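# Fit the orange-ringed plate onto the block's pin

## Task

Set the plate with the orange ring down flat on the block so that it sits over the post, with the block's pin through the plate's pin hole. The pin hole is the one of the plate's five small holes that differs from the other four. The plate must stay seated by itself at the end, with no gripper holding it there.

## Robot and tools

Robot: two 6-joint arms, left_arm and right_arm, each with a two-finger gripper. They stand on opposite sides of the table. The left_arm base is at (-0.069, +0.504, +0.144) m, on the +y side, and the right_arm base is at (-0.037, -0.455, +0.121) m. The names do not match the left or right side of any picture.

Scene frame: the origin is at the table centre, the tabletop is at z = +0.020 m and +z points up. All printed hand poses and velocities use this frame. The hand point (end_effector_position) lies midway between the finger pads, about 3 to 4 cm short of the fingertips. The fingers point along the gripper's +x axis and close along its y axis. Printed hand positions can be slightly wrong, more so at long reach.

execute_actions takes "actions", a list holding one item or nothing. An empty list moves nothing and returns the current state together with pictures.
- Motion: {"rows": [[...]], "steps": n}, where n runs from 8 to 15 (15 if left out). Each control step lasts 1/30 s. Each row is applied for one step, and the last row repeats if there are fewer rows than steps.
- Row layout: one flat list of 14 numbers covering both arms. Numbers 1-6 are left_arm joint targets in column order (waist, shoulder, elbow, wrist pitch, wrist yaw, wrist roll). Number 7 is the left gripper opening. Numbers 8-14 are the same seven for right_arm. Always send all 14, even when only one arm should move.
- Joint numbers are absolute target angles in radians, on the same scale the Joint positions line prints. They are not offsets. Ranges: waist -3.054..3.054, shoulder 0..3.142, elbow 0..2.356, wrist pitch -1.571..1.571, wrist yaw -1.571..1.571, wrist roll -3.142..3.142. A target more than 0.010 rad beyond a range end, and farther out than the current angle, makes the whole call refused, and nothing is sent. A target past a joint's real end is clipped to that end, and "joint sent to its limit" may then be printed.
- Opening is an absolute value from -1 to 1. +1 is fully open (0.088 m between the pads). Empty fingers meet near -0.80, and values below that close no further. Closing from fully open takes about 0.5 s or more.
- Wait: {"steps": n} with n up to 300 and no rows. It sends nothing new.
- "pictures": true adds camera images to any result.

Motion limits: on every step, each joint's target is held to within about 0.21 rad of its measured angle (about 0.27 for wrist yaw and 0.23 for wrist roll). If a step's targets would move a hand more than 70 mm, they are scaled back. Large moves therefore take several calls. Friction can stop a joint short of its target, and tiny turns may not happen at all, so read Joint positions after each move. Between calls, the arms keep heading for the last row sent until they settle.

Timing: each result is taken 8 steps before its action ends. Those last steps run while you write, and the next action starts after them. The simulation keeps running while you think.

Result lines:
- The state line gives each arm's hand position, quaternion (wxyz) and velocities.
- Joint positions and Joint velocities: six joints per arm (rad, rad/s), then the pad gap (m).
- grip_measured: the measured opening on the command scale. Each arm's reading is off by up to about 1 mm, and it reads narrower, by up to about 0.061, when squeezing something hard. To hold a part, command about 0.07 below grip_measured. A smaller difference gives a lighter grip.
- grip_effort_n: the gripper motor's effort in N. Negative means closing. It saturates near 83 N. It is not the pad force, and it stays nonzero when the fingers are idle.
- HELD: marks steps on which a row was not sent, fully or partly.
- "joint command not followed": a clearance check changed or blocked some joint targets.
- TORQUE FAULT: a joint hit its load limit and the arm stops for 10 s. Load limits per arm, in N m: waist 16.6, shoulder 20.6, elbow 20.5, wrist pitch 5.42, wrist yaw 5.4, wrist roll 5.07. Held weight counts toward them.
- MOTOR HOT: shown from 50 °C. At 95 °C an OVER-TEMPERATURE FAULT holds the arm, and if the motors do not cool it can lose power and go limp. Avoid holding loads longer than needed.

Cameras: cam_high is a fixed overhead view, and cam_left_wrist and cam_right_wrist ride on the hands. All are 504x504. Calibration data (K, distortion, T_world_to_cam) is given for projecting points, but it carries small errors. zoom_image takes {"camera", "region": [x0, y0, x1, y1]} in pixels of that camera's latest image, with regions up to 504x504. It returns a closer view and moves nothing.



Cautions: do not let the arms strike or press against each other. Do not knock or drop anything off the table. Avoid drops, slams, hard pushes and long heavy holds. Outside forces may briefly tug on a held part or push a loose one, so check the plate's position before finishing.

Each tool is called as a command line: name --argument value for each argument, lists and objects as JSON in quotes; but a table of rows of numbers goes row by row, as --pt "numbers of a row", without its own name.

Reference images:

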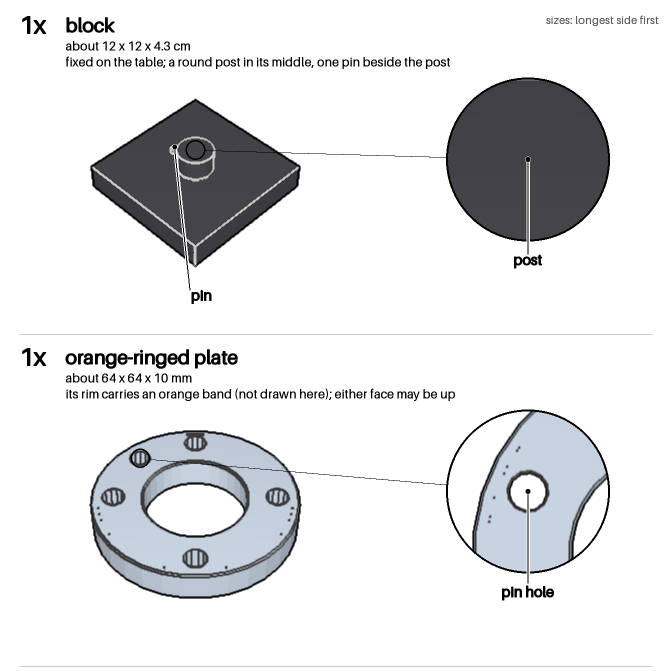

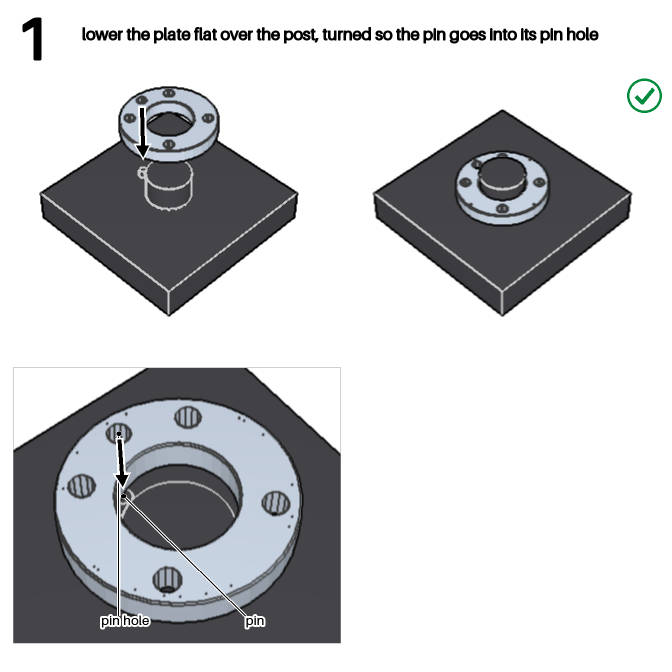

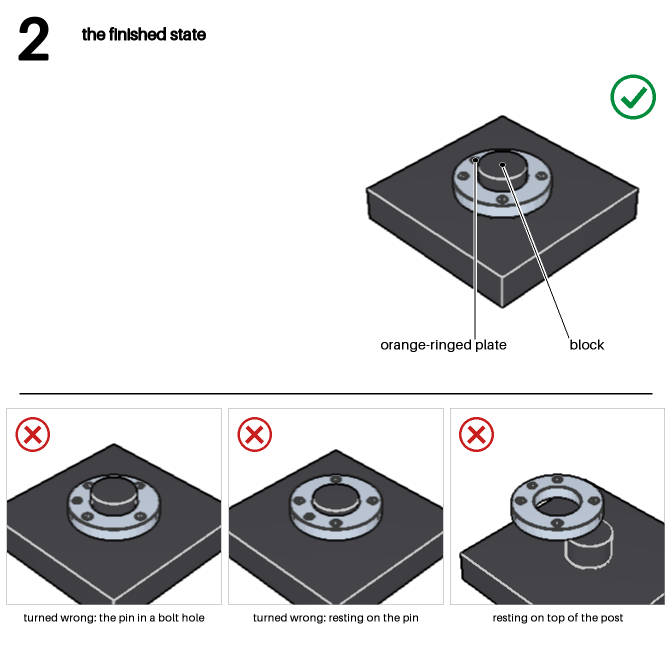

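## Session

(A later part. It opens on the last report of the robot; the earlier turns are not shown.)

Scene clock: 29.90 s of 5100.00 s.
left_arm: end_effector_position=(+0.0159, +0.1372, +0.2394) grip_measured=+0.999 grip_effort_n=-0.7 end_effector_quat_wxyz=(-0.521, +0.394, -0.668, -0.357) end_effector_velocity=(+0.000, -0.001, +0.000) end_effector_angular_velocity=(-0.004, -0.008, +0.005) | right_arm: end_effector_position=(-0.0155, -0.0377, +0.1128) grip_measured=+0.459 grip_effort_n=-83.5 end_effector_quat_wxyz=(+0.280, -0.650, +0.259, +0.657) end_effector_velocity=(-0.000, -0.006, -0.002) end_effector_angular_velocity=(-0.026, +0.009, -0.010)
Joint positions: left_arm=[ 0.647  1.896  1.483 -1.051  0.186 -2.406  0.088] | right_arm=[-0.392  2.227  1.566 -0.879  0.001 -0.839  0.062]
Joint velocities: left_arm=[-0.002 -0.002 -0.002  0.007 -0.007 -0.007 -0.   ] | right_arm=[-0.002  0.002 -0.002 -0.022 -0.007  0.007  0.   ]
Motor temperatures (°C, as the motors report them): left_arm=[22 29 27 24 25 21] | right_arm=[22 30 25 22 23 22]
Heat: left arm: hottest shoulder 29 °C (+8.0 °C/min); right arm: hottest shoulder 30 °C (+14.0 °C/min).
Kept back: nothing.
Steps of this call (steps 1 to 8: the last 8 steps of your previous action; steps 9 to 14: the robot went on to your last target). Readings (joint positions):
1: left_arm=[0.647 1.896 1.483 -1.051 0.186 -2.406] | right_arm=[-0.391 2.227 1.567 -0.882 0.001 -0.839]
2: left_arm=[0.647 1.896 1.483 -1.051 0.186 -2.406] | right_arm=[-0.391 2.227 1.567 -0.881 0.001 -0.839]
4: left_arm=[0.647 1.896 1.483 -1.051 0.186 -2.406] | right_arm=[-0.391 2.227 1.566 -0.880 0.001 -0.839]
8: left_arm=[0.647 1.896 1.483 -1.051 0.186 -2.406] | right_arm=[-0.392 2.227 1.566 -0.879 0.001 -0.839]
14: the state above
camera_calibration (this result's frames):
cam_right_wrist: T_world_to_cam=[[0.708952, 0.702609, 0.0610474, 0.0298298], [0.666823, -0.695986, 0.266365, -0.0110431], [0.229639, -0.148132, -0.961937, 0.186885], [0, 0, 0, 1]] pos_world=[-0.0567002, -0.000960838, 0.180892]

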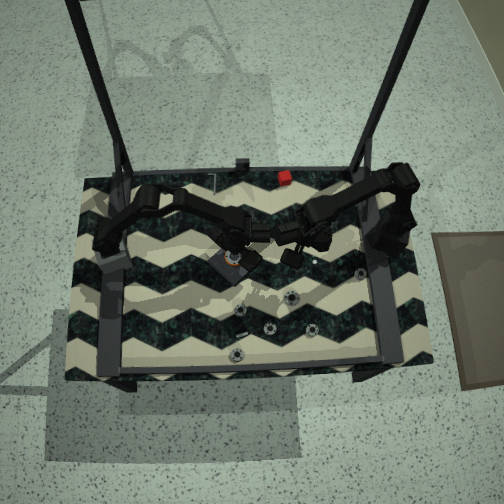

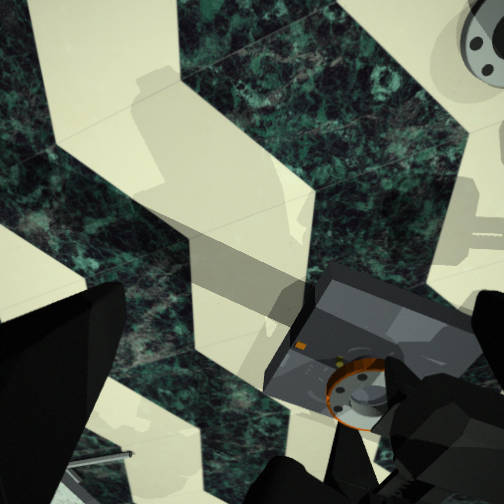

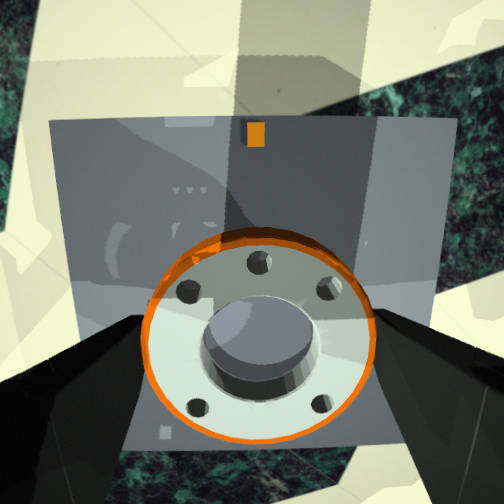

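execute_actions --actions '[{"rows": [[0.647,1.896,1.483,-1.051,0.186,-2.406,1, -0.3965,2.235,1.553,-0.876,0,-0.835,0.4],[0.647,1.896,1.483,-1.051,0.186,-2.406,1, -0.3965,2.235,1.553,-0.876,0,-0.835,0.4],[0.647,1.896,1.483,-1.051,0.186,-2.406,1, -0.3965,2.235,1.5515,-0.876,0,-0.835,0.4],[0.647,1.896,1.483,-1.051,0.186,-2.406,1, -0.3965,2.235,1.550,-0.874,0,-0.835,0.4],[0.647,1.896,1.483,-1.051,0.186,-2.406,1, -0.3965,2.235,1.5485,-0.872,0,-0.835,0.4],[0.647,1.896,1.483,-1.051,0.186,-2.406,1, -0.3965,2.235,1.547,-0.870,0,-0.835,0.4],[0.647,1.896,1.483,-1.051,0.186,-2.406,1, -0.3965,2.235,1.5455,-0.868,0,-0.835,0.4],[0.647,1.896,1.483,-1.051,0.186,-2.406,1, -0.3965,2.235,1.544,-0.866,0,-0.835,0.4],[0.647,1.896,1.483,-1.051,0.186,-2.406,1, -0.3965,2.235,1.5425,-0.864,0,-0.835,0.4],[0.647,1.896,1.483,-1.051,0.186,-2.406,1, -0.3965,2.235,1.541,-0.862,0,-0.835,0.4],[0.647,1.896,1.483,-1.051,0.186,-2.406,1, -0.3965,2.235,1.5395,-0.860,0,-0.835,0.4],[0.647,1.896,1.483,-1.051,0.186,-2.406,1, -0.3965,2.235,1.5395,-0.858,0,-0.835,0.4]], "steps": 15}]'

execute_actions --actions '[{"steps": 16}]' --pictures true

zoom_image --camera "cam_right_wrist" --region '[140, 200, 380, 440]'

zoom_image --camera "cam_left_wrist" --region '[315, 340, 415, 440]'

Scene clock: 31.03 s of 5100.00 s.
left_arm: end_effector_position=(+0.0159, +0.1372, +0.2394) grip_measured=+0.999 grip_effort_n=-0.7 end_effector_quat_wxyz=(-0.521, +0.394, -0.668, -0.357) end_effector_velocity=(+0.001, +0.004, -0.001) end_effector_angular_velocity=(+0.015, -0.002, +0.010) | right_arm: end_effector_position=(-0.0148, -0.0383, +0.1118) grip_measured=+0.459 grip_effort_n=-83.5 end_effector_quat_wxyz=(+0.280, -0.650, +0.260, +0.657) end_effector_velocity=(-0.000, -0.005, -0.007) end_effector_angular_velocity=(+0.003, +0.007, +0.005)
Joint positions: left_arm=[ 0.647  1.896  1.483 -1.051  0.186 -2.406  0.088] | right_arm=[-0.393  2.227  1.561 -0.875  0.001 -0.839  0.062]
Joint velocities: left_arm=[ 0.002 -0.002 -0.007 -0.007 -0.007 -0.007 -0.   ] | right_arm=[-0.002 -0.007 -0.042  0.037 -0.007 -0.007 -0.   ]
Motor temperatures (°C, as the motors report them): left_arm=[22 29 27 24 25 21] | right_arm=[22 30 25 22 23 22]
Heat: left arm: hottest shoulder 29 °C (+7.7 °C/min); right arm: hottest shoulder 30 °C (+13.5 °C/min).
Steps of this call (steps 1 to 15: the robot went on to your last target; steps 16 to 27: nothing new was sent; steps 28 to 34: the first 7 steps of this action). Readings (joint positions):
28: left_arm=[0.647 1.896 1.483 -1.051 0.186 -2.406] | right_arm=[-0.392 2.227 1.566 -0.879 0.001 -0.839]
29: left_arm=[0.647 1.896 1.483 -1.051 0.186 -2.406] | right_arm=[-0.392 2.227 1.566 -0.879 0.001 -0.839]
31: left_arm=[0.647 1.896 1.483 -1.051 0.186 -2.406] | right_arm=[-0.392 2.227 1.565 -0.878 0.001 -0.839]
34: the state above

Scene clock: 31.57 s of 5100.00 s.
left_arm: end_effector_position=(+0.0159, +0.1372, +0.2394) grip_measured=+0.999 grip_effort_n=-0.7 end_effector_quat_wxyz=(-0.521, +0.394, -0.668, -0.357) end_effector_velocity=(-0.004, +0.005, -0.000) end_effector_angular_velocity=(+0.020, +0.015, +0.004) | right_arm: end_effector_position=(-0.0144, -0.0386, +0.1095) grip_measured=+0.459 grip_effort_n=-83.5 end_effector_quat_wxyz=(+0.282, -0.650, +0.259, +0.657) end_effector_velocity=(-0.002, -0.004, +0.001) end_effector_angular_velocity=(-0.016, +0.022, +0.020)
Joint positions: left_arm=[ 0.647  1.896  1.483 -1.051  0.186 -2.406  0.088] | right_arm=[-0.394  2.227  1.551 -0.861  0.001 -0.839  0.062]
Joint velocities: left_arm=[-0.002 -0.002 -0.002 -0.022  0.007 -0.007 -0.   ] | right_arm=[-0.002 -0.002  0.002 -0.022 -0.022 -0.022  0.   ]
Motor temperatures (°C, as the motors report them): left_arm=[22 29 27 24 25 21] | right_arm=[22 30 25 22 23 22]
Heat: left arm: hottest shoulder 29 °C (+7.6 °C/min); right arm: hottest shoulder 30 °C (+13.3 °C/min).
Kept back: nothing.
Steps of this call (steps 1 to 8: the last 8 steps of your previous action; steps 9 to 16: the robot went on to your last target). Readings (joint positions):
1: left_arm=[0.647 1.896 1.483 -1.051 0.186 -2.406] | right_arm=[-0.393 2.227 1.560 -0.874 0.001 -0.839]
2: left_arm=[0.647 1.896 1.483 -1.051 0.186 -2.406] | right_arm=[-0.394 2.227 1.559 -0.872 0.001 -0.839]
4: left_arm=[0.647 1.896 1.483 -1.051 0.186 -2.406] | right_arm=[-0.394 2.227 1.556 -0.869 0.001 -0.839]
8: left_arm=[0.647 1.896 1.483 -1.051 0.186 -2.406] | right_arm=[-0.394 2.227 1.553 -0.864 0.001 -0.839]
16: the state above
camera_calibration (this result's frames):
cam_right_wrist: T_world_to_cam=[[0.710816, 0.700524, 0.0632977, 0.0296122], [0.664919, -0.698573, 0.264345, -0.0114149], [0.229398, -0.145813, -0.962349, 0.183457], [0, 0, 0, 1]] pos_world=[-0.0555436, -0.0019678, 0.177693]

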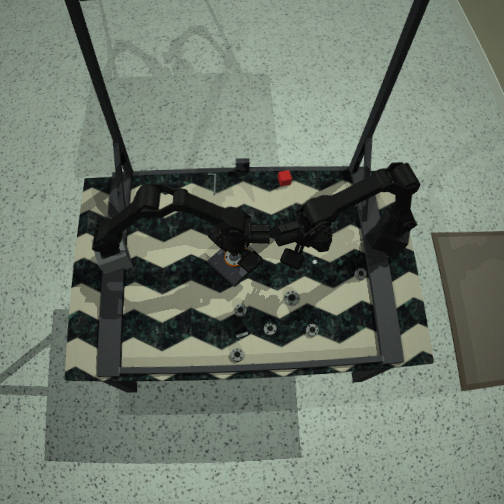

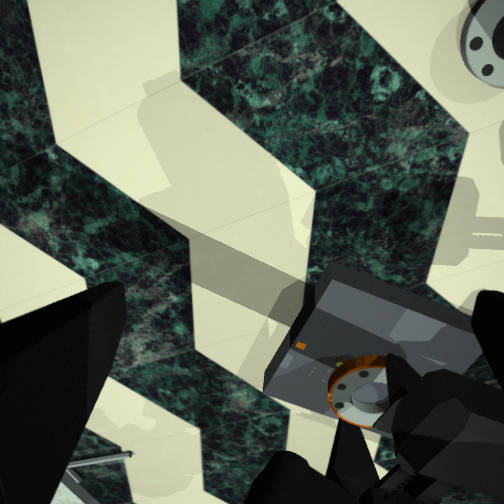

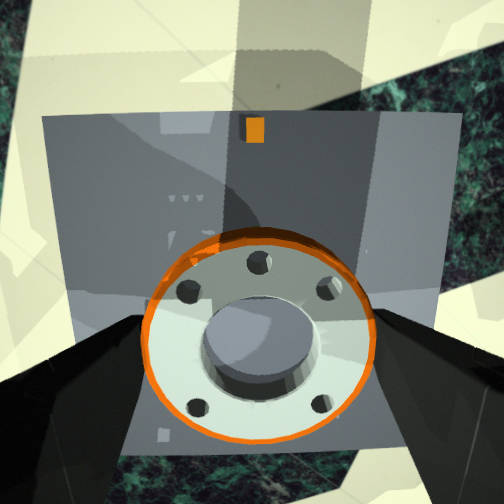

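Region (140, 200, 380, 440) of cam_right_wrist's 504x504 image, scaled by 2.100, with more detail than that image has.

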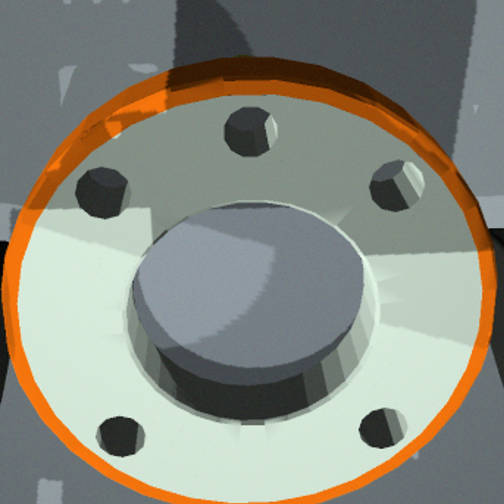

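Region (315, 340, 415, 440) of cam_left_wrist's 504x504 image, scaled by 5.040, with more detail than that image has.

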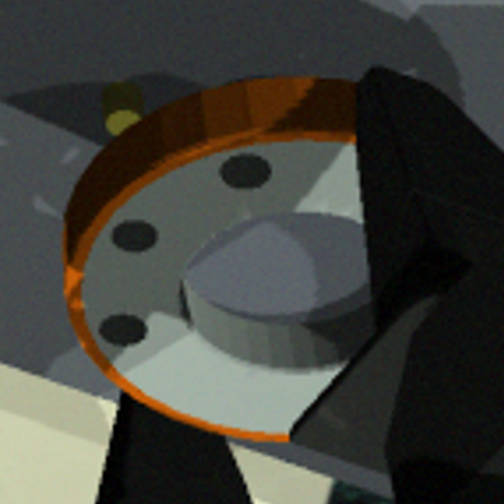

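execute_actions --actions '[{"rows": [[0.647,1.896,1.483,-1.051,0.186,-2.406,1, -0.393,2.240,1.5395,-0.857,0,-0.835,0.4],[0.647,1.896,1.483,-1.051,0.186,-2.406,1, -0.393,2.243,1.5395,-0.857,0,-0.835,0.4],[0.647,1.896,1.483,-1.051,0.186,-2.406,1, -0.393,2.245,1.5395,-0.856,0,-0.835,0.4],[0.647,1.896,1.483,-1.051,0.186,-2.406,1, -0.393,2.247,1.5395,-0.855,0,-0.835,0.4],[0.647,1.896,1.483,-1.051,0.186,-2.406,1, -0.393,2.249,1.5395,-0.854,0,-0.835,0.4],[0.647,1.896,1.483,-1.051,0.186,-2.406,1, -0.393,2.251,1.5395,-0.853,0,-0.835,0.4],[0.647,1.896,1.483,-1.051,0.186,-2.406,1, -0.393,2.253,1.5395,-0.852,0,-0.835,0.4],[0.647,1.896,1.483,-1.051,0.186,-2.406,1, -0.393,2.255,1.5395,-0.851,0,-0.835,0.4],[0.647,1.896,1.483,-1.051,0.186,-2.406,1, -0.393,2.255,1.5395,-0.850,0,-0.835,0.4],[0.647,1.896,1.483,-1.051,0.186,-2.406,1, -0.393,2.255,1.5395,-0.849,0,-0.835,0.4]], "steps": 15}]'

execute_actions --actions '[{"steps": 14}]' --pictures true

zoom_image --camera "cam_right_wrist" --region '[140, 200, 380, 440]'

zoom_image --camera "cam_left_wrist" --region '[315, 340, 415, 440]'

Scene clock: 32.67 s of 5100.00 s.
left_arm: end_effector_position=(+0.0159, +0.1372, +0.2394) grip_measured=+0.999 grip_effort_n=-0.7 end_effector_quat_wxyz=(-0.521, +0.394, -0.668, -0.357) end_effector_velocity=(+0.000, +0.000, -0.001) end_effector_angular_velocity=(+0.003, -0.004, +0.020) | right_arm: end_effector_position=(-0.0144, -0.0385, +0.1068) grip_measured=+0.459 grip_effort_n=-83.5 end_effector_quat_wxyz=(+0.281, -0.650, +0.260, +0.657) end_effector_velocity=(+0.002, -0.001, -0.027) end_effector_angular_velocity=(-0.032, -0.005, -0.010)
Joint positions: left_arm=[ 0.647  1.896  1.483 -1.051  0.186 -2.406  0.088] | right_arm=[-0.394  2.233  1.551 -0.857  0.001 -0.839  0.062]
Joint velocities: left_arm=[-0.002 -0.002 -0.007  0.007 -0.007 -0.022 -0.   ] | right_arm=[-0.002  0.066 -0.002  0.037  0.007  0.007 -0.   ]
Motor temperatures (°C, as the motors report them): left_arm=[22 29 27 24 25 21] | right_arm=[22 30 25 22 23 22]
Heat: left arm: hottest shoulder 29 °C (+7.3 °C/min); right arm: hottest shoulder 30 °C (+12.9 °C/min).
Steps of this call (steps 1 to 15: the robot went on to your last target; steps 16 to 26: nothing new was sent; steps 27 to 33: the first 7 steps of this action). Readings (joint positions):
27: left_arm=[0.647 1.896 1.483 -1.051 0.186 -2.406] | right_arm=[-0.394 2.227 1.551 -0.861 0.001 -0.839]
28: left_arm=[0.647 1.896 1.483 -1.051 0.186 -2.406] | right_arm=[-0.394 2.227 1.551 -0.861 0.001 -0.839]
30: left_arm=[0.647 1.896 1.483 -1.051 0.186 -2.406] | right_arm=[-0.394 2.228 1.551 -0.861 0.001 -0.839]
33: the state above

Scene clock: 33.13 s of 5100.00 s.
left_arm: end_effector_position=(+0.0159, +0.1372, +0.2394) grip_measured=+0.999 grip_effort_n=-0.7 end_effector_quat_wxyz=(-0.521, +0.394, -0.668, -0.357) end_effector_velocity=(-0.002, +0.005, -0.000) end_effector_angular_velocity=(+0.022, +0.017, +0.023) | right_arm: end_effector_position=(-0.0144, -0.0384, +0.1033) grip_measured=+0.459 grip_effort_n=-83.5 end_effector_quat_wxyz=(+0.280, -0.650, +0.261, +0.656) end_effector_velocity=(-0.000, -0.005, +0.000) end_effector_angular_velocity=(-0.022, -0.006, -0.005)
Joint positions: left_arm=[ 0.647  1.896  1.483 -1.051  0.186 -2.406  0.088] | right_arm=[-0.394  2.242  1.551 -0.852  0.001 -0.839  0.062]
Joint velocities: left_arm=[ 0.002 -0.002 -0.002 -0.022  0.007 -0.022 -0.   ] | right_arm=[ 0.002 -0.002 -0.002 -0.022  0.007  0.007 -0.   ]
Motor temperatures (°C, as the motors report them): left_arm=[22 30 27 24 25 21] | right_arm=[22 30 25 22 23 22]
Heat: left arm: hottest shoulder 30 °C (+9.1 °C/min); right arm: hottest shoulder 30 °C (+12.7 °C/min).
Kept back: nothing.
Steps of this call (steps 1 to 8: the last 8 steps of your previous action; steps 9 to 14: the robot went on to your last target). Readings (joint positions):
1: left_arm=[0.647 1.896 1.483 -1.051 0.186 -2.406] | right_arm=[-0.394 2.236 1.551 -0.856 0.001 -0.839]
2: left_arm=[0.647 1.896 1.483 -1.051 0.186 -2.406] | right_arm=[-0.394 2.238 1.551 -0.855 0.001 -0.839]
4: left_arm=[0.647 1.896 1.483 -1.051 0.186 -2.406] | right_arm=[-0.394 2.241 1.551 -0.853 0.001 -0.839]
8: left_arm=[0.647 1.896 1.483 -1.051 0.186 -2.406] | right_arm=[-0.394 2.242 1.551 -0.852 0.001 -0.839]
14: the state above
camera_calibration (this result's frames):
cam_right_wrist: T_world_to_cam=[[0.710836, 0.700896, 0.0587965, 0.030311], [0.665006, -0.69695, 0.268382, -0.00999039], [0.229086, -0.151676, -0.961517, 0.177255], [0, 0, 0, 1]] pos_world=[-0.0555092, -0.00132241, 0.171333]

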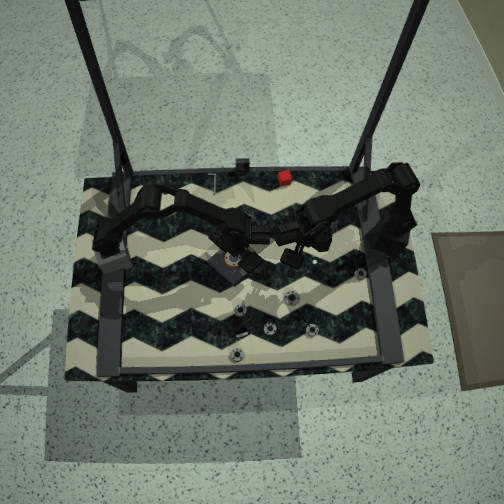

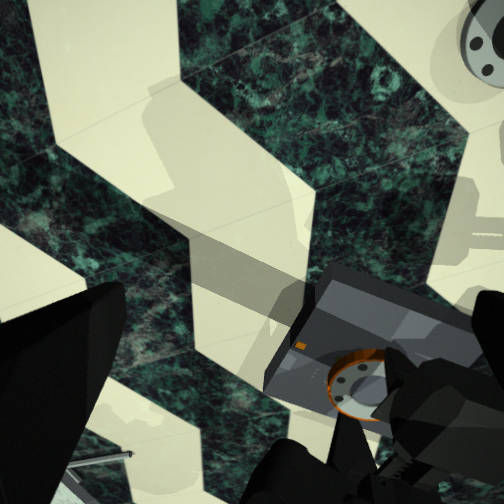

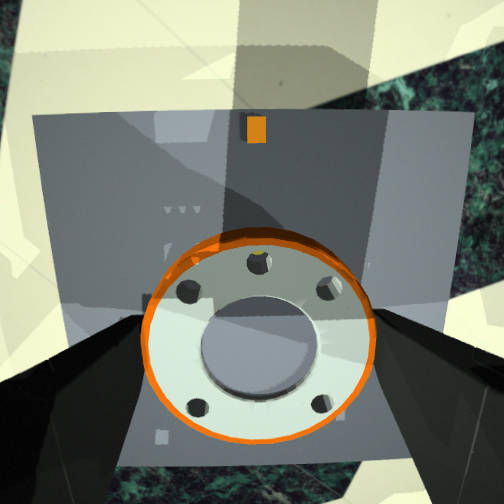

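Region (140, 200, 380, 440) of cam_right_wrist's 504x504 image, scaled by 2.100, with more detail than that image has.

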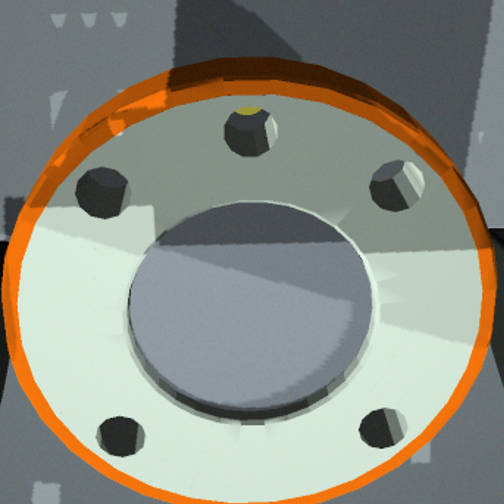

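Region (315, 340, 415, 440) of cam_left_wrist's 504x504 image, scaled by 5.040, with more detail than that image has.

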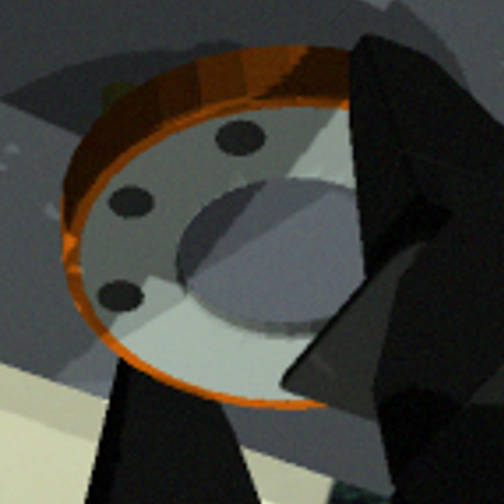

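execute_actions --actions '[{"rows": [[0.647,1.896,1.483,-1.051,0.186,-2.406,1, -0.3905,2.256,1.5385,-0.847,0,-0.835,0.4],[0.647,1.896,1.483,-1.051,0.186,-2.406,1, -0.3905,2.257,1.5375,-0.845,0,-0.835,0.4],[0.647,1.896,1.483,-1.051,0.186,-2.406,1, -0.3905,2.258,1.5365,-0.843,0,-0.835,0.4],[0.647,1.896,1.483,-1.051,0.186,-2.406,1, -0.3905,2.259,1.5355,-0.841,0,-0.835,0.4],[0.647,1.896,1.483,-1.051,0.186,-2.406,1, -0.3905,2.260,1.5345,-0.839,0,-0.835,0.4],[0.647,1.896,1.483,-1.051,0.186,-2.406,1, -0.3905,2.261,1.5335,-0.837,0,-0.835,0.4],[0.647,1.896,1.483,-1.051,0.186,-2.406,1, -0.3905,2.262,1.5325,-0.835,0,-0.835,0.4],[0.647,1.896,1.483,-1.051,0.186,-2.406,1, -0.3905,2.263,1.5315,-0.833,0,-0.835,0.4],[0.647,1.896,1.483,-1.051,0.186,-2.406,1, -0.3905,2.264,1.5305,-0.831,0,-0.835,0.4],[0.647,1.896,1.483,-1.051,0.186,-2.406,1, -0.3905,2.264,1.5295,-0.829,0,-0.835,0.4],[0.647,1.896,1.483,-1.051,0.186,-2.406,1, -0.3905,2.264,1.5295,-0.828,0,-0.835,0.4]], "steps": 15}]'

execute_actions --actions '[{"steps": 14}]' --pictures true

zoom_image --camera "cam_right_wrist" --region '[140, 200, 380, 440]'

zoom_image --camera "cam_left_wrist" --region '[315, 330, 415, 430]'

Scene clock: 34.23 s of 5100.00 s.
left_arm: end_effector_position=(+0.0159, +0.1372, +0.2394) grip_measured=+0.999 grip_effort_n=-0.7 end_effector_quat_wxyz=(-0.521, +0.394, -0.668, -0.357) end_effector_velocity=(-0.004, +0.005, -0.000) end_effector_angular_velocity=(+0.020, +0.015, +0.004) | right_arm: end_effector_position=(-0.0144, -0.0383, +0.1011) grip_measured=+0.459 grip_effort_n=-83.5 end_effector_quat_wxyz=(+0.280, -0.650, +0.260, +0.656) end_effector_velocity=(+0.002, -0.004, -0.022) end_effector_angular_velocity=(-0.017, -0.007, +0.005)
Joint positions: left_arm=[ 0.647  1.896  1.483 -1.051  0.186 -2.406  0.088] | right_arm=[-0.394  2.246  1.547 -0.843  0.001 -0.839  0.062]
Joint velocities: left_arm=[-0.002 -0.002 -0.002 -0.022  0.007 -0.007 -0.   ] | right_arm=[-0.002  0.037 -0.032  0.051  0.007 -0.007 -0.   ]
Motor temperatures (°C, as the motors report them): left_arm=[22 30 28 24 25 21] | right_arm=[22 30 25 22 23 22]
Heat: left arm: hottest shoulder 30 °C (+8.8 °C/min); right arm: hottest shoulder 30 °C (+12.3 °C/min).
Steps of this call (steps 1 to 15: the robot went on to your last target; steps 16 to 26: nothing new was sent; steps 27 to 33: the first 7 steps of this action). Readings (joint positions):
27: left_arm=[0.647 1.896 1.483 -1.051 0.186 -2.406] | right_arm=[-0.394 2.242 1.551 -0.852 0.001 -0.839]
28: left_arm=[0.647 1.896 1.483 -1.051 0.186 -2.406] | right_arm=[-0.394 2.243 1.551 -0.851 0.001 -0.839]
30: left_arm=[0.647 1.896 1.483 -1.051 0.186 -2.406] | right_arm=[-0.394 2.243 1.550 -0.849 0.001 -0.839]
33: the state above

Scene clock: 34.70 s of 5100.00 s.
left_arm: end_effector_position=(+0.0159, +0.1372, +0.2394) grip_measured=+0.999 grip_effort_n=-0.7 end_effector_quat_wxyz=(-0.521, +0.394, -0.668, -0.357) end_effector_velocity=(-0.001, +0.005, -0.000) end_effector_angular_velocity=(+0.026, +0.003, +0.020) | right_arm: end_effector_position=(-0.0144, -0.0383, +0.0976) grip_measured=+0.459 grip_effort_n=-83.5 end_effector_quat_wxyz=(+0.280, -0.650, +0.260, +0.656) end_effector_velocity=(-0.000, +0.001, +0.000) end_effector_angular_velocity=(+0.008, +0.007, +0.005)
Joint positions: left_arm=[ 0.647  1.896  1.483 -1.051  0.186 -2.406  0.088] | right_arm=[-0.394  2.251  1.542 -0.832  0.001 -0.839  0.062]
Joint velocities: left_arm=[-0.002 -0.002 -0.002 -0.022 -0.007 -0.022 -0.   ] | right_arm=[-0.002 -0.002 -0.002  0.007 -0.007 -0.007  0.   ]
Motor temperatures (°C, as the motors report them): left_arm=[22 30 28 24 25 21] | right_arm=[22 30 25 22 23 22]
Heat: left arm: hottest shoulder 30 °C (+8.6 °C/min); right arm: hottest shoulder 30 °C (+12.1 °C/min).
Kept back: nothing.
Steps of this call (steps 1 to 8: the last 8 steps of your previous action; steps 9 to 14: the robot went on to your last target). Readings (joint positions):
1: left_arm=[0.647 1.896 1.483 -1.051 0.186 -2.406] | right_arm=[-0.394 2.247 1.546 -0.841 0.001 -0.839]
2: left_arm=[0.647 1.896 1.483 -1.051 0.186 -2.406] | right_arm=[-0.394 2.248 1.545 -0.839 0.001 -0.839]
4: left_arm=[0.647 1.896 1.483 -1.051 0.186 -2.406] | right_arm=[-0.394 2.250 1.543 -0.835 0.001 -0.839]
8: left_arm=[0.647 1.896 1.483 -1.051 0.186 -2.406] | right_arm=[-0.394 2.251 1.542 -0.832 0.001 -0.839]
14: the state above
camera_calibration (this result's frames):
cam_right_wrist: T_world_to_cam=[[0.710831, 0.700806, 0.059922, 0.0304428], [0.664984, -0.697358, 0.267374, -0.00828889], [0.229164, -0.15021, -0.961728, 0.171844], [0, 0, 0, 1]] pos_world=[-0.0555082, -0.00130207, 0.165659]

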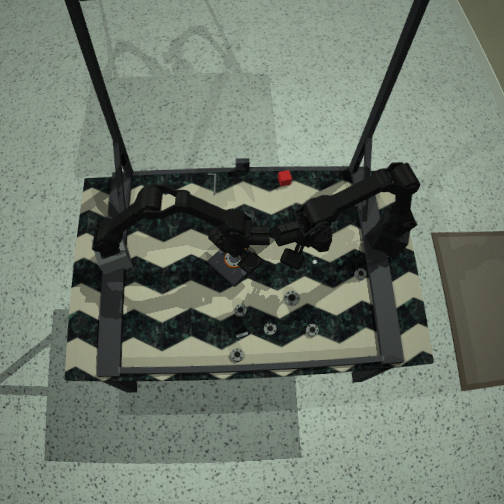

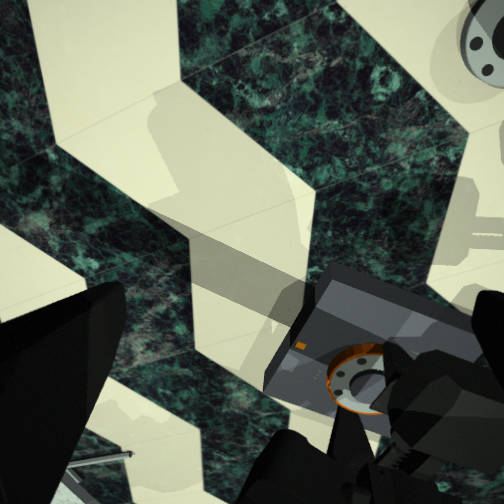

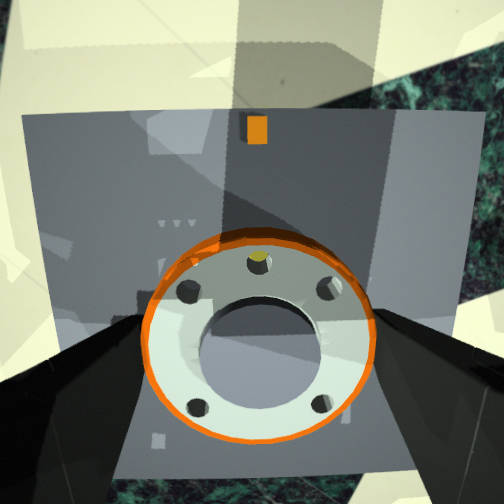

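Region (140, 200, 380, 440) of cam_right_wrist's 504x504 image, scaled by 2.100, with more detail than that image has.

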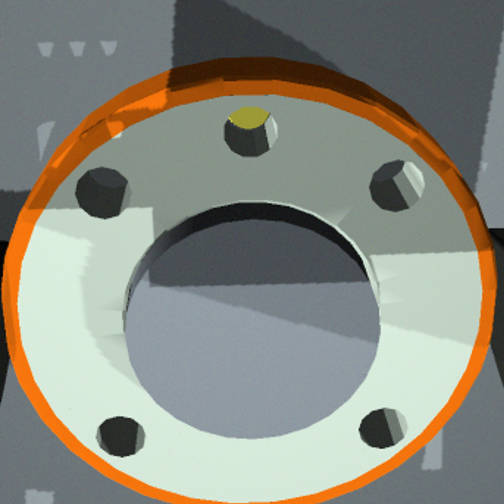

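Region (315, 330, 415, 430) of cam_left_wrist's 504x504 image, scaled by 5.040, with more detail than that image has.

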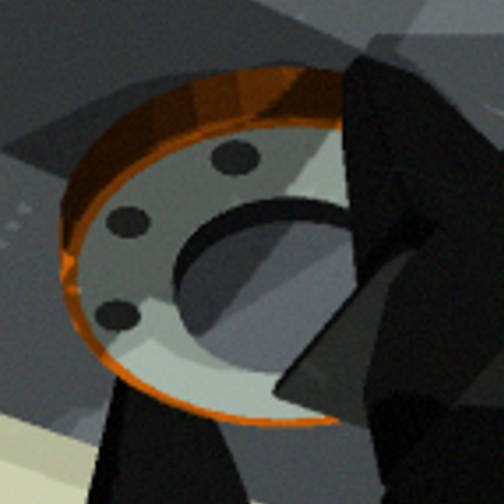

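execute_actions --actions '[{"rows": [[0.647,1.896,1.483,-1.051,0.186,-2.406,1, -0.392,2.2655,1.5295,-0.828,0,-0.835,0.4],[0.647,1.896,1.483,-1.051,0.186,-2.406,1, -0.392,2.267,1.5295,-0.827,0,-0.835,0.4],[0.647,1.896,1.483,-1.051,0.186,-2.406,1, -0.392,2.2685,1.5295,-0.826,0,-0.835,0.4],[0.647,1.896,1.483,-1.051,0.186,-2.406,1, -0.392,2.270,1.5295,-0.825,0,-0.835,0.4],[0.647,1.896,1.483,-1.051,0.186,-2.406,1, -0.392,2.2715,1.5295,-0.824,0,-0.835,0.4],[0.647,1.896,1.483,-1.051,0.186,-2.406,1, -0.392,2.273,1.5295,-0.823,0,-0.835,0.4],[0.647,1.896,1.483,-1.051,0.186,-2.406,1, -0.392,2.2745,1.5295,-0.822,0,-0.835,0.4],[0.647,1.896,1.483,-1.051,0.186,-2.406,1, -0.392,2.276,1.5295,-0.821,0,-0.835,0.4],[0.647,1.896,1.483,-1.051,0.186,-2.406,1, -0.392,2.2775,1.5295,-0.820,0,-0.835,0.4]], "steps": 13}]'

execute_actions --actions '[{"steps": 14}]' --pictures true

zoom_image --camera "cam_right_wrist" --region '[140, 200, 380, 440]'

zoom_image --camera "cam_left_wrist" --region '[315, 330, 415, 430]'

Scene clock: 35.53 s of 5100.00 s.
left_arm: end_effector_position=(+0.0159, +0.1372, +0.2394) grip_measured=+0.999 grip_effort_n=-0.7 end_effector_quat_wxyz=(-0.521, +0.394, -0.668, -0.357) end_effector_velocity=(+0.001, -0.002, +0.001) end_effector_angular_velocity=(-0.006, -0.007, +0.020) | right_arm: end_effector_position=(-0.0143, -0.0383, +0.0967) grip_measured=+0.459 grip_effort_n=-83.5 end_effector_quat_wxyz=(+0.280, -0.650, +0.261, +0.656) end_effector_velocity=(-0.002, -0.002, -0.009) end_effector_angular_velocity=(-0.016, +0.023, +0.006)
Joint positions: left_arm=[ 0.647  1.896  1.483 -1.051  0.186 -2.406  0.088] | right_arm=[-0.394  2.254  1.542 -0.83   0.002 -0.839  0.062]
Joint velocities: left_arm=[-0.002 -0.002  0.002  0.007 -0.007 -0.022 -0.   ] | right_arm=[-0.002  0.022 -0.002  0.007 -0.022 -0.007 -0.   ]
Motor temperatures (°C, as the motors report them): left_arm=[22 30 28 24 25 21] | right_arm=[22 30 25 22 23 22]
Heat: left arm: hottest shoulder 30 °C (+8.4 °C/min); right arm: hottest shoulder 30 °C (+11.8 °C/min).
Steps of this call (steps 1 to 20: the robot went on to your last target; steps 21 to 25: the first 5 steps of this action). Readings (joint positions):
21: left_arm=[0.647 1.896 1.483 -1.051 0.186 -2.406] | right_arm=[-0.394 2.251 1.542 -0.832 0.001 -0.839]
22: left_arm=[0.647 1.896 1.483 -1.051 0.186 -2.406] | right_arm=[-0.394 2.252 1.542 -0.832 0.001 -0.839]
24: left_arm=[0.647 1.896 1.483 -1.051 0.186 -2.406] | right_arm=[-0.394 2.253 1.542 -0.831 0.001 -0.839]
25: the state above

Scene clock: 36.00 s of 5100.00 s.
left_arm: end_effector_position=(+0.0159, +0.1372, +0.2394) grip_measured=+0.999 grip_effort_n=-0.7 end_effector_quat_wxyz=(-0.521, +0.394, -0.668, -0.357) end_effector_velocity=(-0.000, +0.002, -0.001) end_effector_angular_velocity=(+0.010, -0.022, -0.026) | right_arm: end_effector_position=(-0.0143, -0.0381, +0.0931) grip_measured=+0.459 grip_effort_n=-83.5 end_effector_quat_wxyz=(+0.279, -0.651, +0.262, +0.656) end_effector_velocity=(-0.000, -0.005, +0.000) end_effector_angular_velocity=(-0.022, +0.009, -0.010)
Joint positions: left_arm=[ 0.647  1.896  1.483 -1.051  0.186 -2.406  0.088] | right_arm=[-0.394  2.263  1.542 -0.824  0.002 -0.838  0.062]
Joint velocities: left_arm=[-0.007 -0.002 -0.002 -0.007 -0.022  0.022 -0.   ] | right_arm=[-0.002 -0.002 -0.002 -0.022 -0.007  0.007 -0.   ]
Motor temperatures (°C, as the motors report them): left_arm=[22 30 28 24 25 21] | right_arm=[22 30 25 22 23 22]
Heat: left arm: hottest shoulder 30 °C (+8.3 °C/min); right arm: hottest shoulder 30 °C (+11.7 °C/min).
Kept back: nothing.
Steps of this call (steps 1 to 8: the last 8 steps of your previous action; steps 9 to 14: the robot went on to your last target). Readings (joint positions):
1: left_arm=[0.647 1.896 1.483 -1.051 0.186 -2.406] | right_arm=[-0.394 2.255 1.542 -0.830 0.002 -0.839]
2: left_arm=[0.647 1.896 1.483 -1.051 0.186 -2.406] | right_arm=[-0.394 2.256 1.542 -0.829 0.002 -0.839]
4: left_arm=[0.647 1.896 1.483 -1.051 0.186 -2.406] | right_arm=[-0.394 2.259 1.542 -0.827 0.002 -0.839]
8: left_arm=[0.647 1.896 1.483 -1.051 0.186 -2.406] | right_arm=[-0.394 2.262 1.542 -0.824 0.002 -0.838]
14: the state above
camera_calibration (this result's frames):
cam_right_wrist: T_world_to_cam=[[0.711631, 0.700209, 0.0573461, 0.0307665], [0.664139, -0.697097, 0.270139, -0.00726255], [0.22913, -0.154153, -0.961112, 0.167316], [0, 0, 0, 1]] pos_world=[-0.0554082, -0.000813357, 0.161007]

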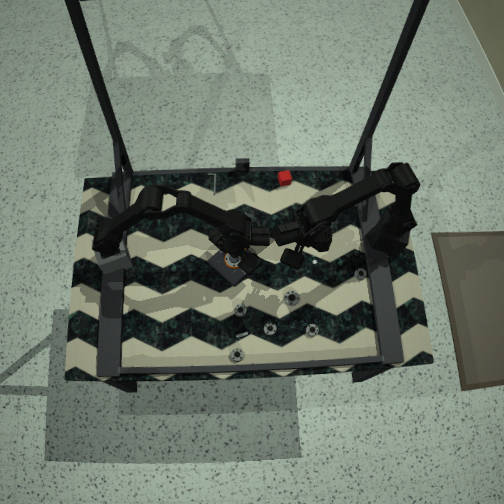

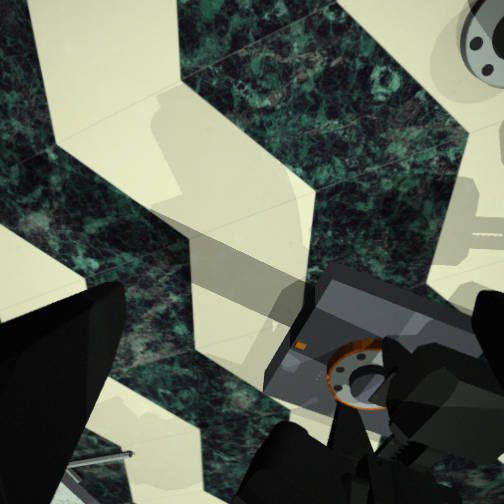

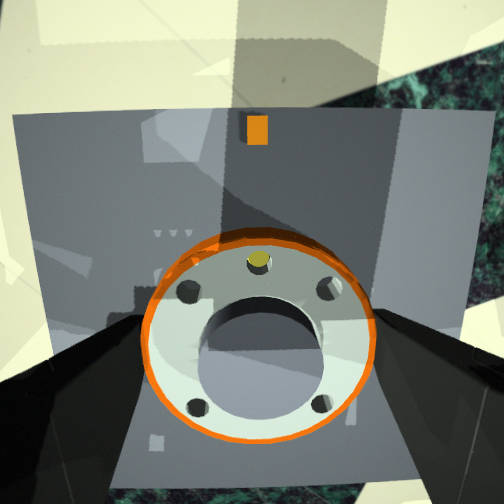

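Region (140, 200, 380, 440) of cam_right_wrist's 504x504 image, scaled by 2.100, with more detail than that image has.

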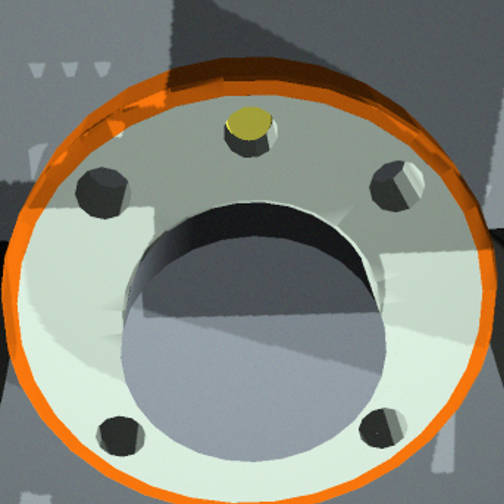

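Region (315, 330, 415, 430) of cam_left_wrist's 504x504 image, scaled by 5.040, with more detail than that image has.

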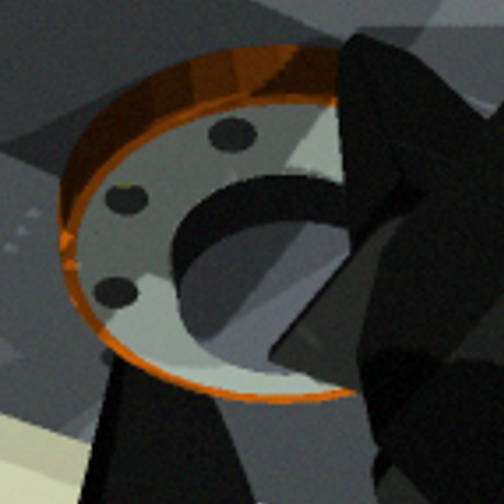

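Try a few mm more to find the bottom.

execute_actions --actions '[{"rows": [[0.647,1.896,1.483,-1.051,0.186,-2.406,1, -0.392,2.279,1.5295,-0.819,0,-0.835,0.4],[0.647,1.896,1.483,-1.051,0.186,-2.406,1, -0.392,2.2805,1.5295,-0.818,0,-0.835,0.4],[0.647,1.896,1.483,-1.051,0.186,-2.406,1, -0.392,2.282,1.5295,-0.817,0,-0.835,0.4],[0.647,1.896,1.483,-1.051,0.186,-2.406,1, -0.392,2.2835,1.5295,-0.816,0,-0.835,0.4],[0.647,1.896,1.483,-1.051,0.186,-2.406,1, -0.392,2.285,1.5295,-0.815,0,-0.835,0.4],[0.647,1.896,1.483,-1.051,0.186,-2.406,1, -0.392,2.2865,1.5295,-0.815,0,-0.835,0.4]], "steps": 10}]'

execute_actions --actions '[{"steps": 14}]' --pictures true

zoom_image --camera "cam_right_wrist" --region '[140, 200, 380, 440]'

Scene clock: 36.60 s of 5100.00 s.
left_arm: end_effector_position=(+0.0159, +0.1372, +0.2394) grip_measured=+0.999 grip_effort_n=-0.7 end_effector_quat_wxyz=(-0.521, +0.394, -0.668, -0.357) end_effector_velocity=(+0.000, +0.000, -0.001) end_effector_angular_velocity=(+0.003, -0.004, +0.020) | right_arm: end_effector_position=(-0.0143, -0.0382, +0.0929) grip_measured=+0.459 grip_effort_n=-83.5 end_effector_quat_wxyz=(+0.279, -0.651, +0.262, +0.656) end_effector_velocity=(-0.000, -0.005, -0.002) end_effector_angular_velocity=(-0.027, +0.008, +0.020)
Joint positions: left_arm=[ 0.647  1.896  1.483 -1.051  0.186 -2.406  0.088] | right_arm=[-0.394  2.263  1.542 -0.824  0.002 -0.838  0.062]
Joint velocities: left_arm=[-0.002 -0.002 -0.007  0.007 -0.007 -0.022  0.   ] | right_arm=[-0.002  0.007  0.002 -0.022 -0.007 -0.022 -0.   ]
Motor temperatures (°C, as the motors report them): left_arm=[22 30 28 24 25 21] | right_arm=[22 31 25 22 23 22]
Heat: left arm: hottest shoulder 30 °C (+8.2 °C/min); right arm: hottest shoulder 31 °C (+13.1 °C/min).
Steps of this call (steps 1 to 15: the robot went on to your last target; step 16: nothing new was sent; steps 17 to 18: the first 2 steps of this action). Readings (joint positions):
17: left_arm=[0.647 1.896 1.483 -1.051 0.186 -2.406] | right_arm=[-0.394 2.263 1.542 -0.824 0.002 -0.838]
18: the state above

Scene clock: 37.07 s of 5100.00 s.
left_arm: end_effector_position=(+0.0159, +0.1372, +0.2394) grip_measured=+0.999 grip_effort_n=-0.7 end_effector_quat_wxyz=(-0.521, +0.394, -0.668, -0.357) end_effector_velocity=(-0.001, +0.002, -0.002) end_effector_angular_velocity=(+0.015, -0.002, +0.005) | right_arm: end_effector_position=(-0.0143, -0.0383, +0.0919) grip_measured=+0.459 grip_effort_n=-83.5 end_effector_quat_wxyz=(+0.279, -0.651, +0.263, +0.655) end_effector_velocity=(-0.000, -0.001, -0.000) end_effector_angular_velocity=(-0.007, +0.008, +0.005)
Joint positions: left_arm=[ 0.647  1.896  1.483 -1.051  0.186 -2.406  0.088] | right_arm=[-0.394  2.266  1.542 -0.823  0.002 -0.838  0.062]
Joint velocities: left_arm=[-0.002  0.002 -0.002 -0.007 -0.007 -0.007 -0.   ] | right_arm=[-0.002  0.002  0.002 -0.007 -0.007 -0.007 -0.   ]
Motor temperatures (°C, as the motors report them): left_arm=[22 30 28 24 25 21] | right_arm=[22 31 25 22 23 22]
Heat: left arm: hottest shoulder 30 °C (+8.1 °C/min); right arm: hottest shoulder 31 °C (+12.9 °C/min).
Kept back: nothing.
Steps of this call (steps 1 to 8: the last 8 steps of your previous action; steps 9 to 14: the robot went on to your last target). Readings (joint positions):
1: left_arm=[0.647 1.896 1.483 -1.051 0.186 -2.406] | right_arm=[-0.394 2.264 1.542 -0.824 0.002 -0.838]
2: left_arm=[0.647 1.896 1.483 -1.051 0.186 -2.406] | right_arm=[-0.394 2.265 1.542 -0.823 0.002 -0.838]
4: left_arm=[0.647 1.896 1.483 -1.051 0.186 -2.406] | right_arm=[-0.394 2.265 1.542 -0.823 0.002 -0.838]
8: left_arm=[0.647 1.896 1.483 -1.051 0.186 -2.406] | right_arm=[-0.394 2.266 1.542 -0.823 0.002 -0.838]
14: the state above
camera_calibration (this result's frames):
cam_right_wrist: T_world_to_cam=[[0.711637, 0.700317, 0.0559403, 0.0310824], [0.664167, -0.696581, 0.271399, -0.00713364], [0.229032, -0.155984, -0.96084, 0.166038], [0, 0, 0, 1]] pos_world=[-0.0554094, -0.000837505, 0.159733]

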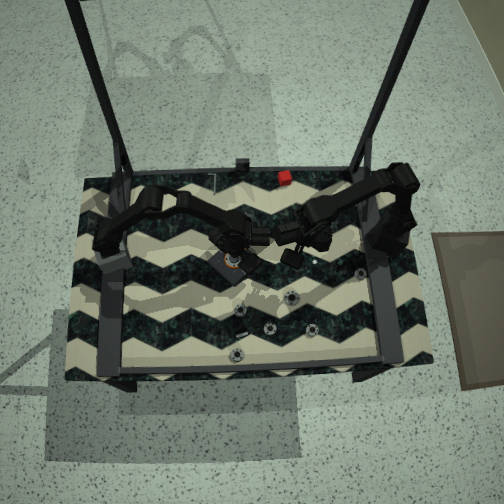

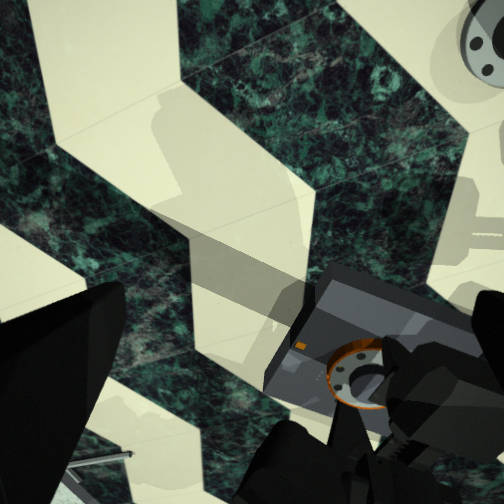

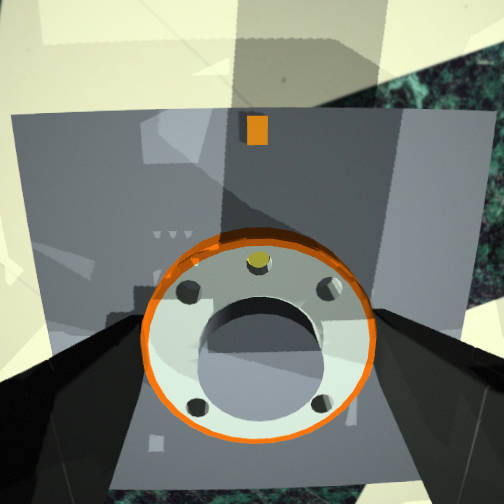

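Region (140, 200, 380, 440) of cam_right_wrist's 504x504 image, scaled by 2.100, with more detail than that image has.

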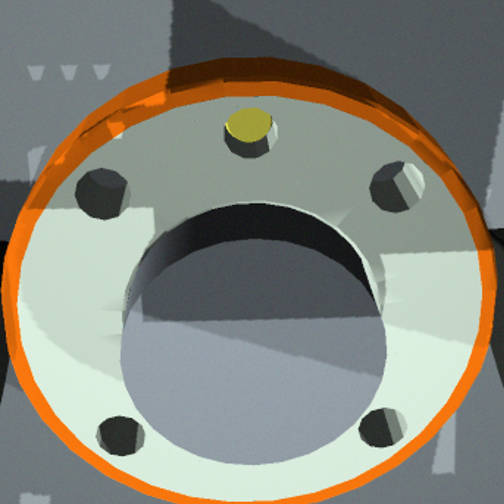

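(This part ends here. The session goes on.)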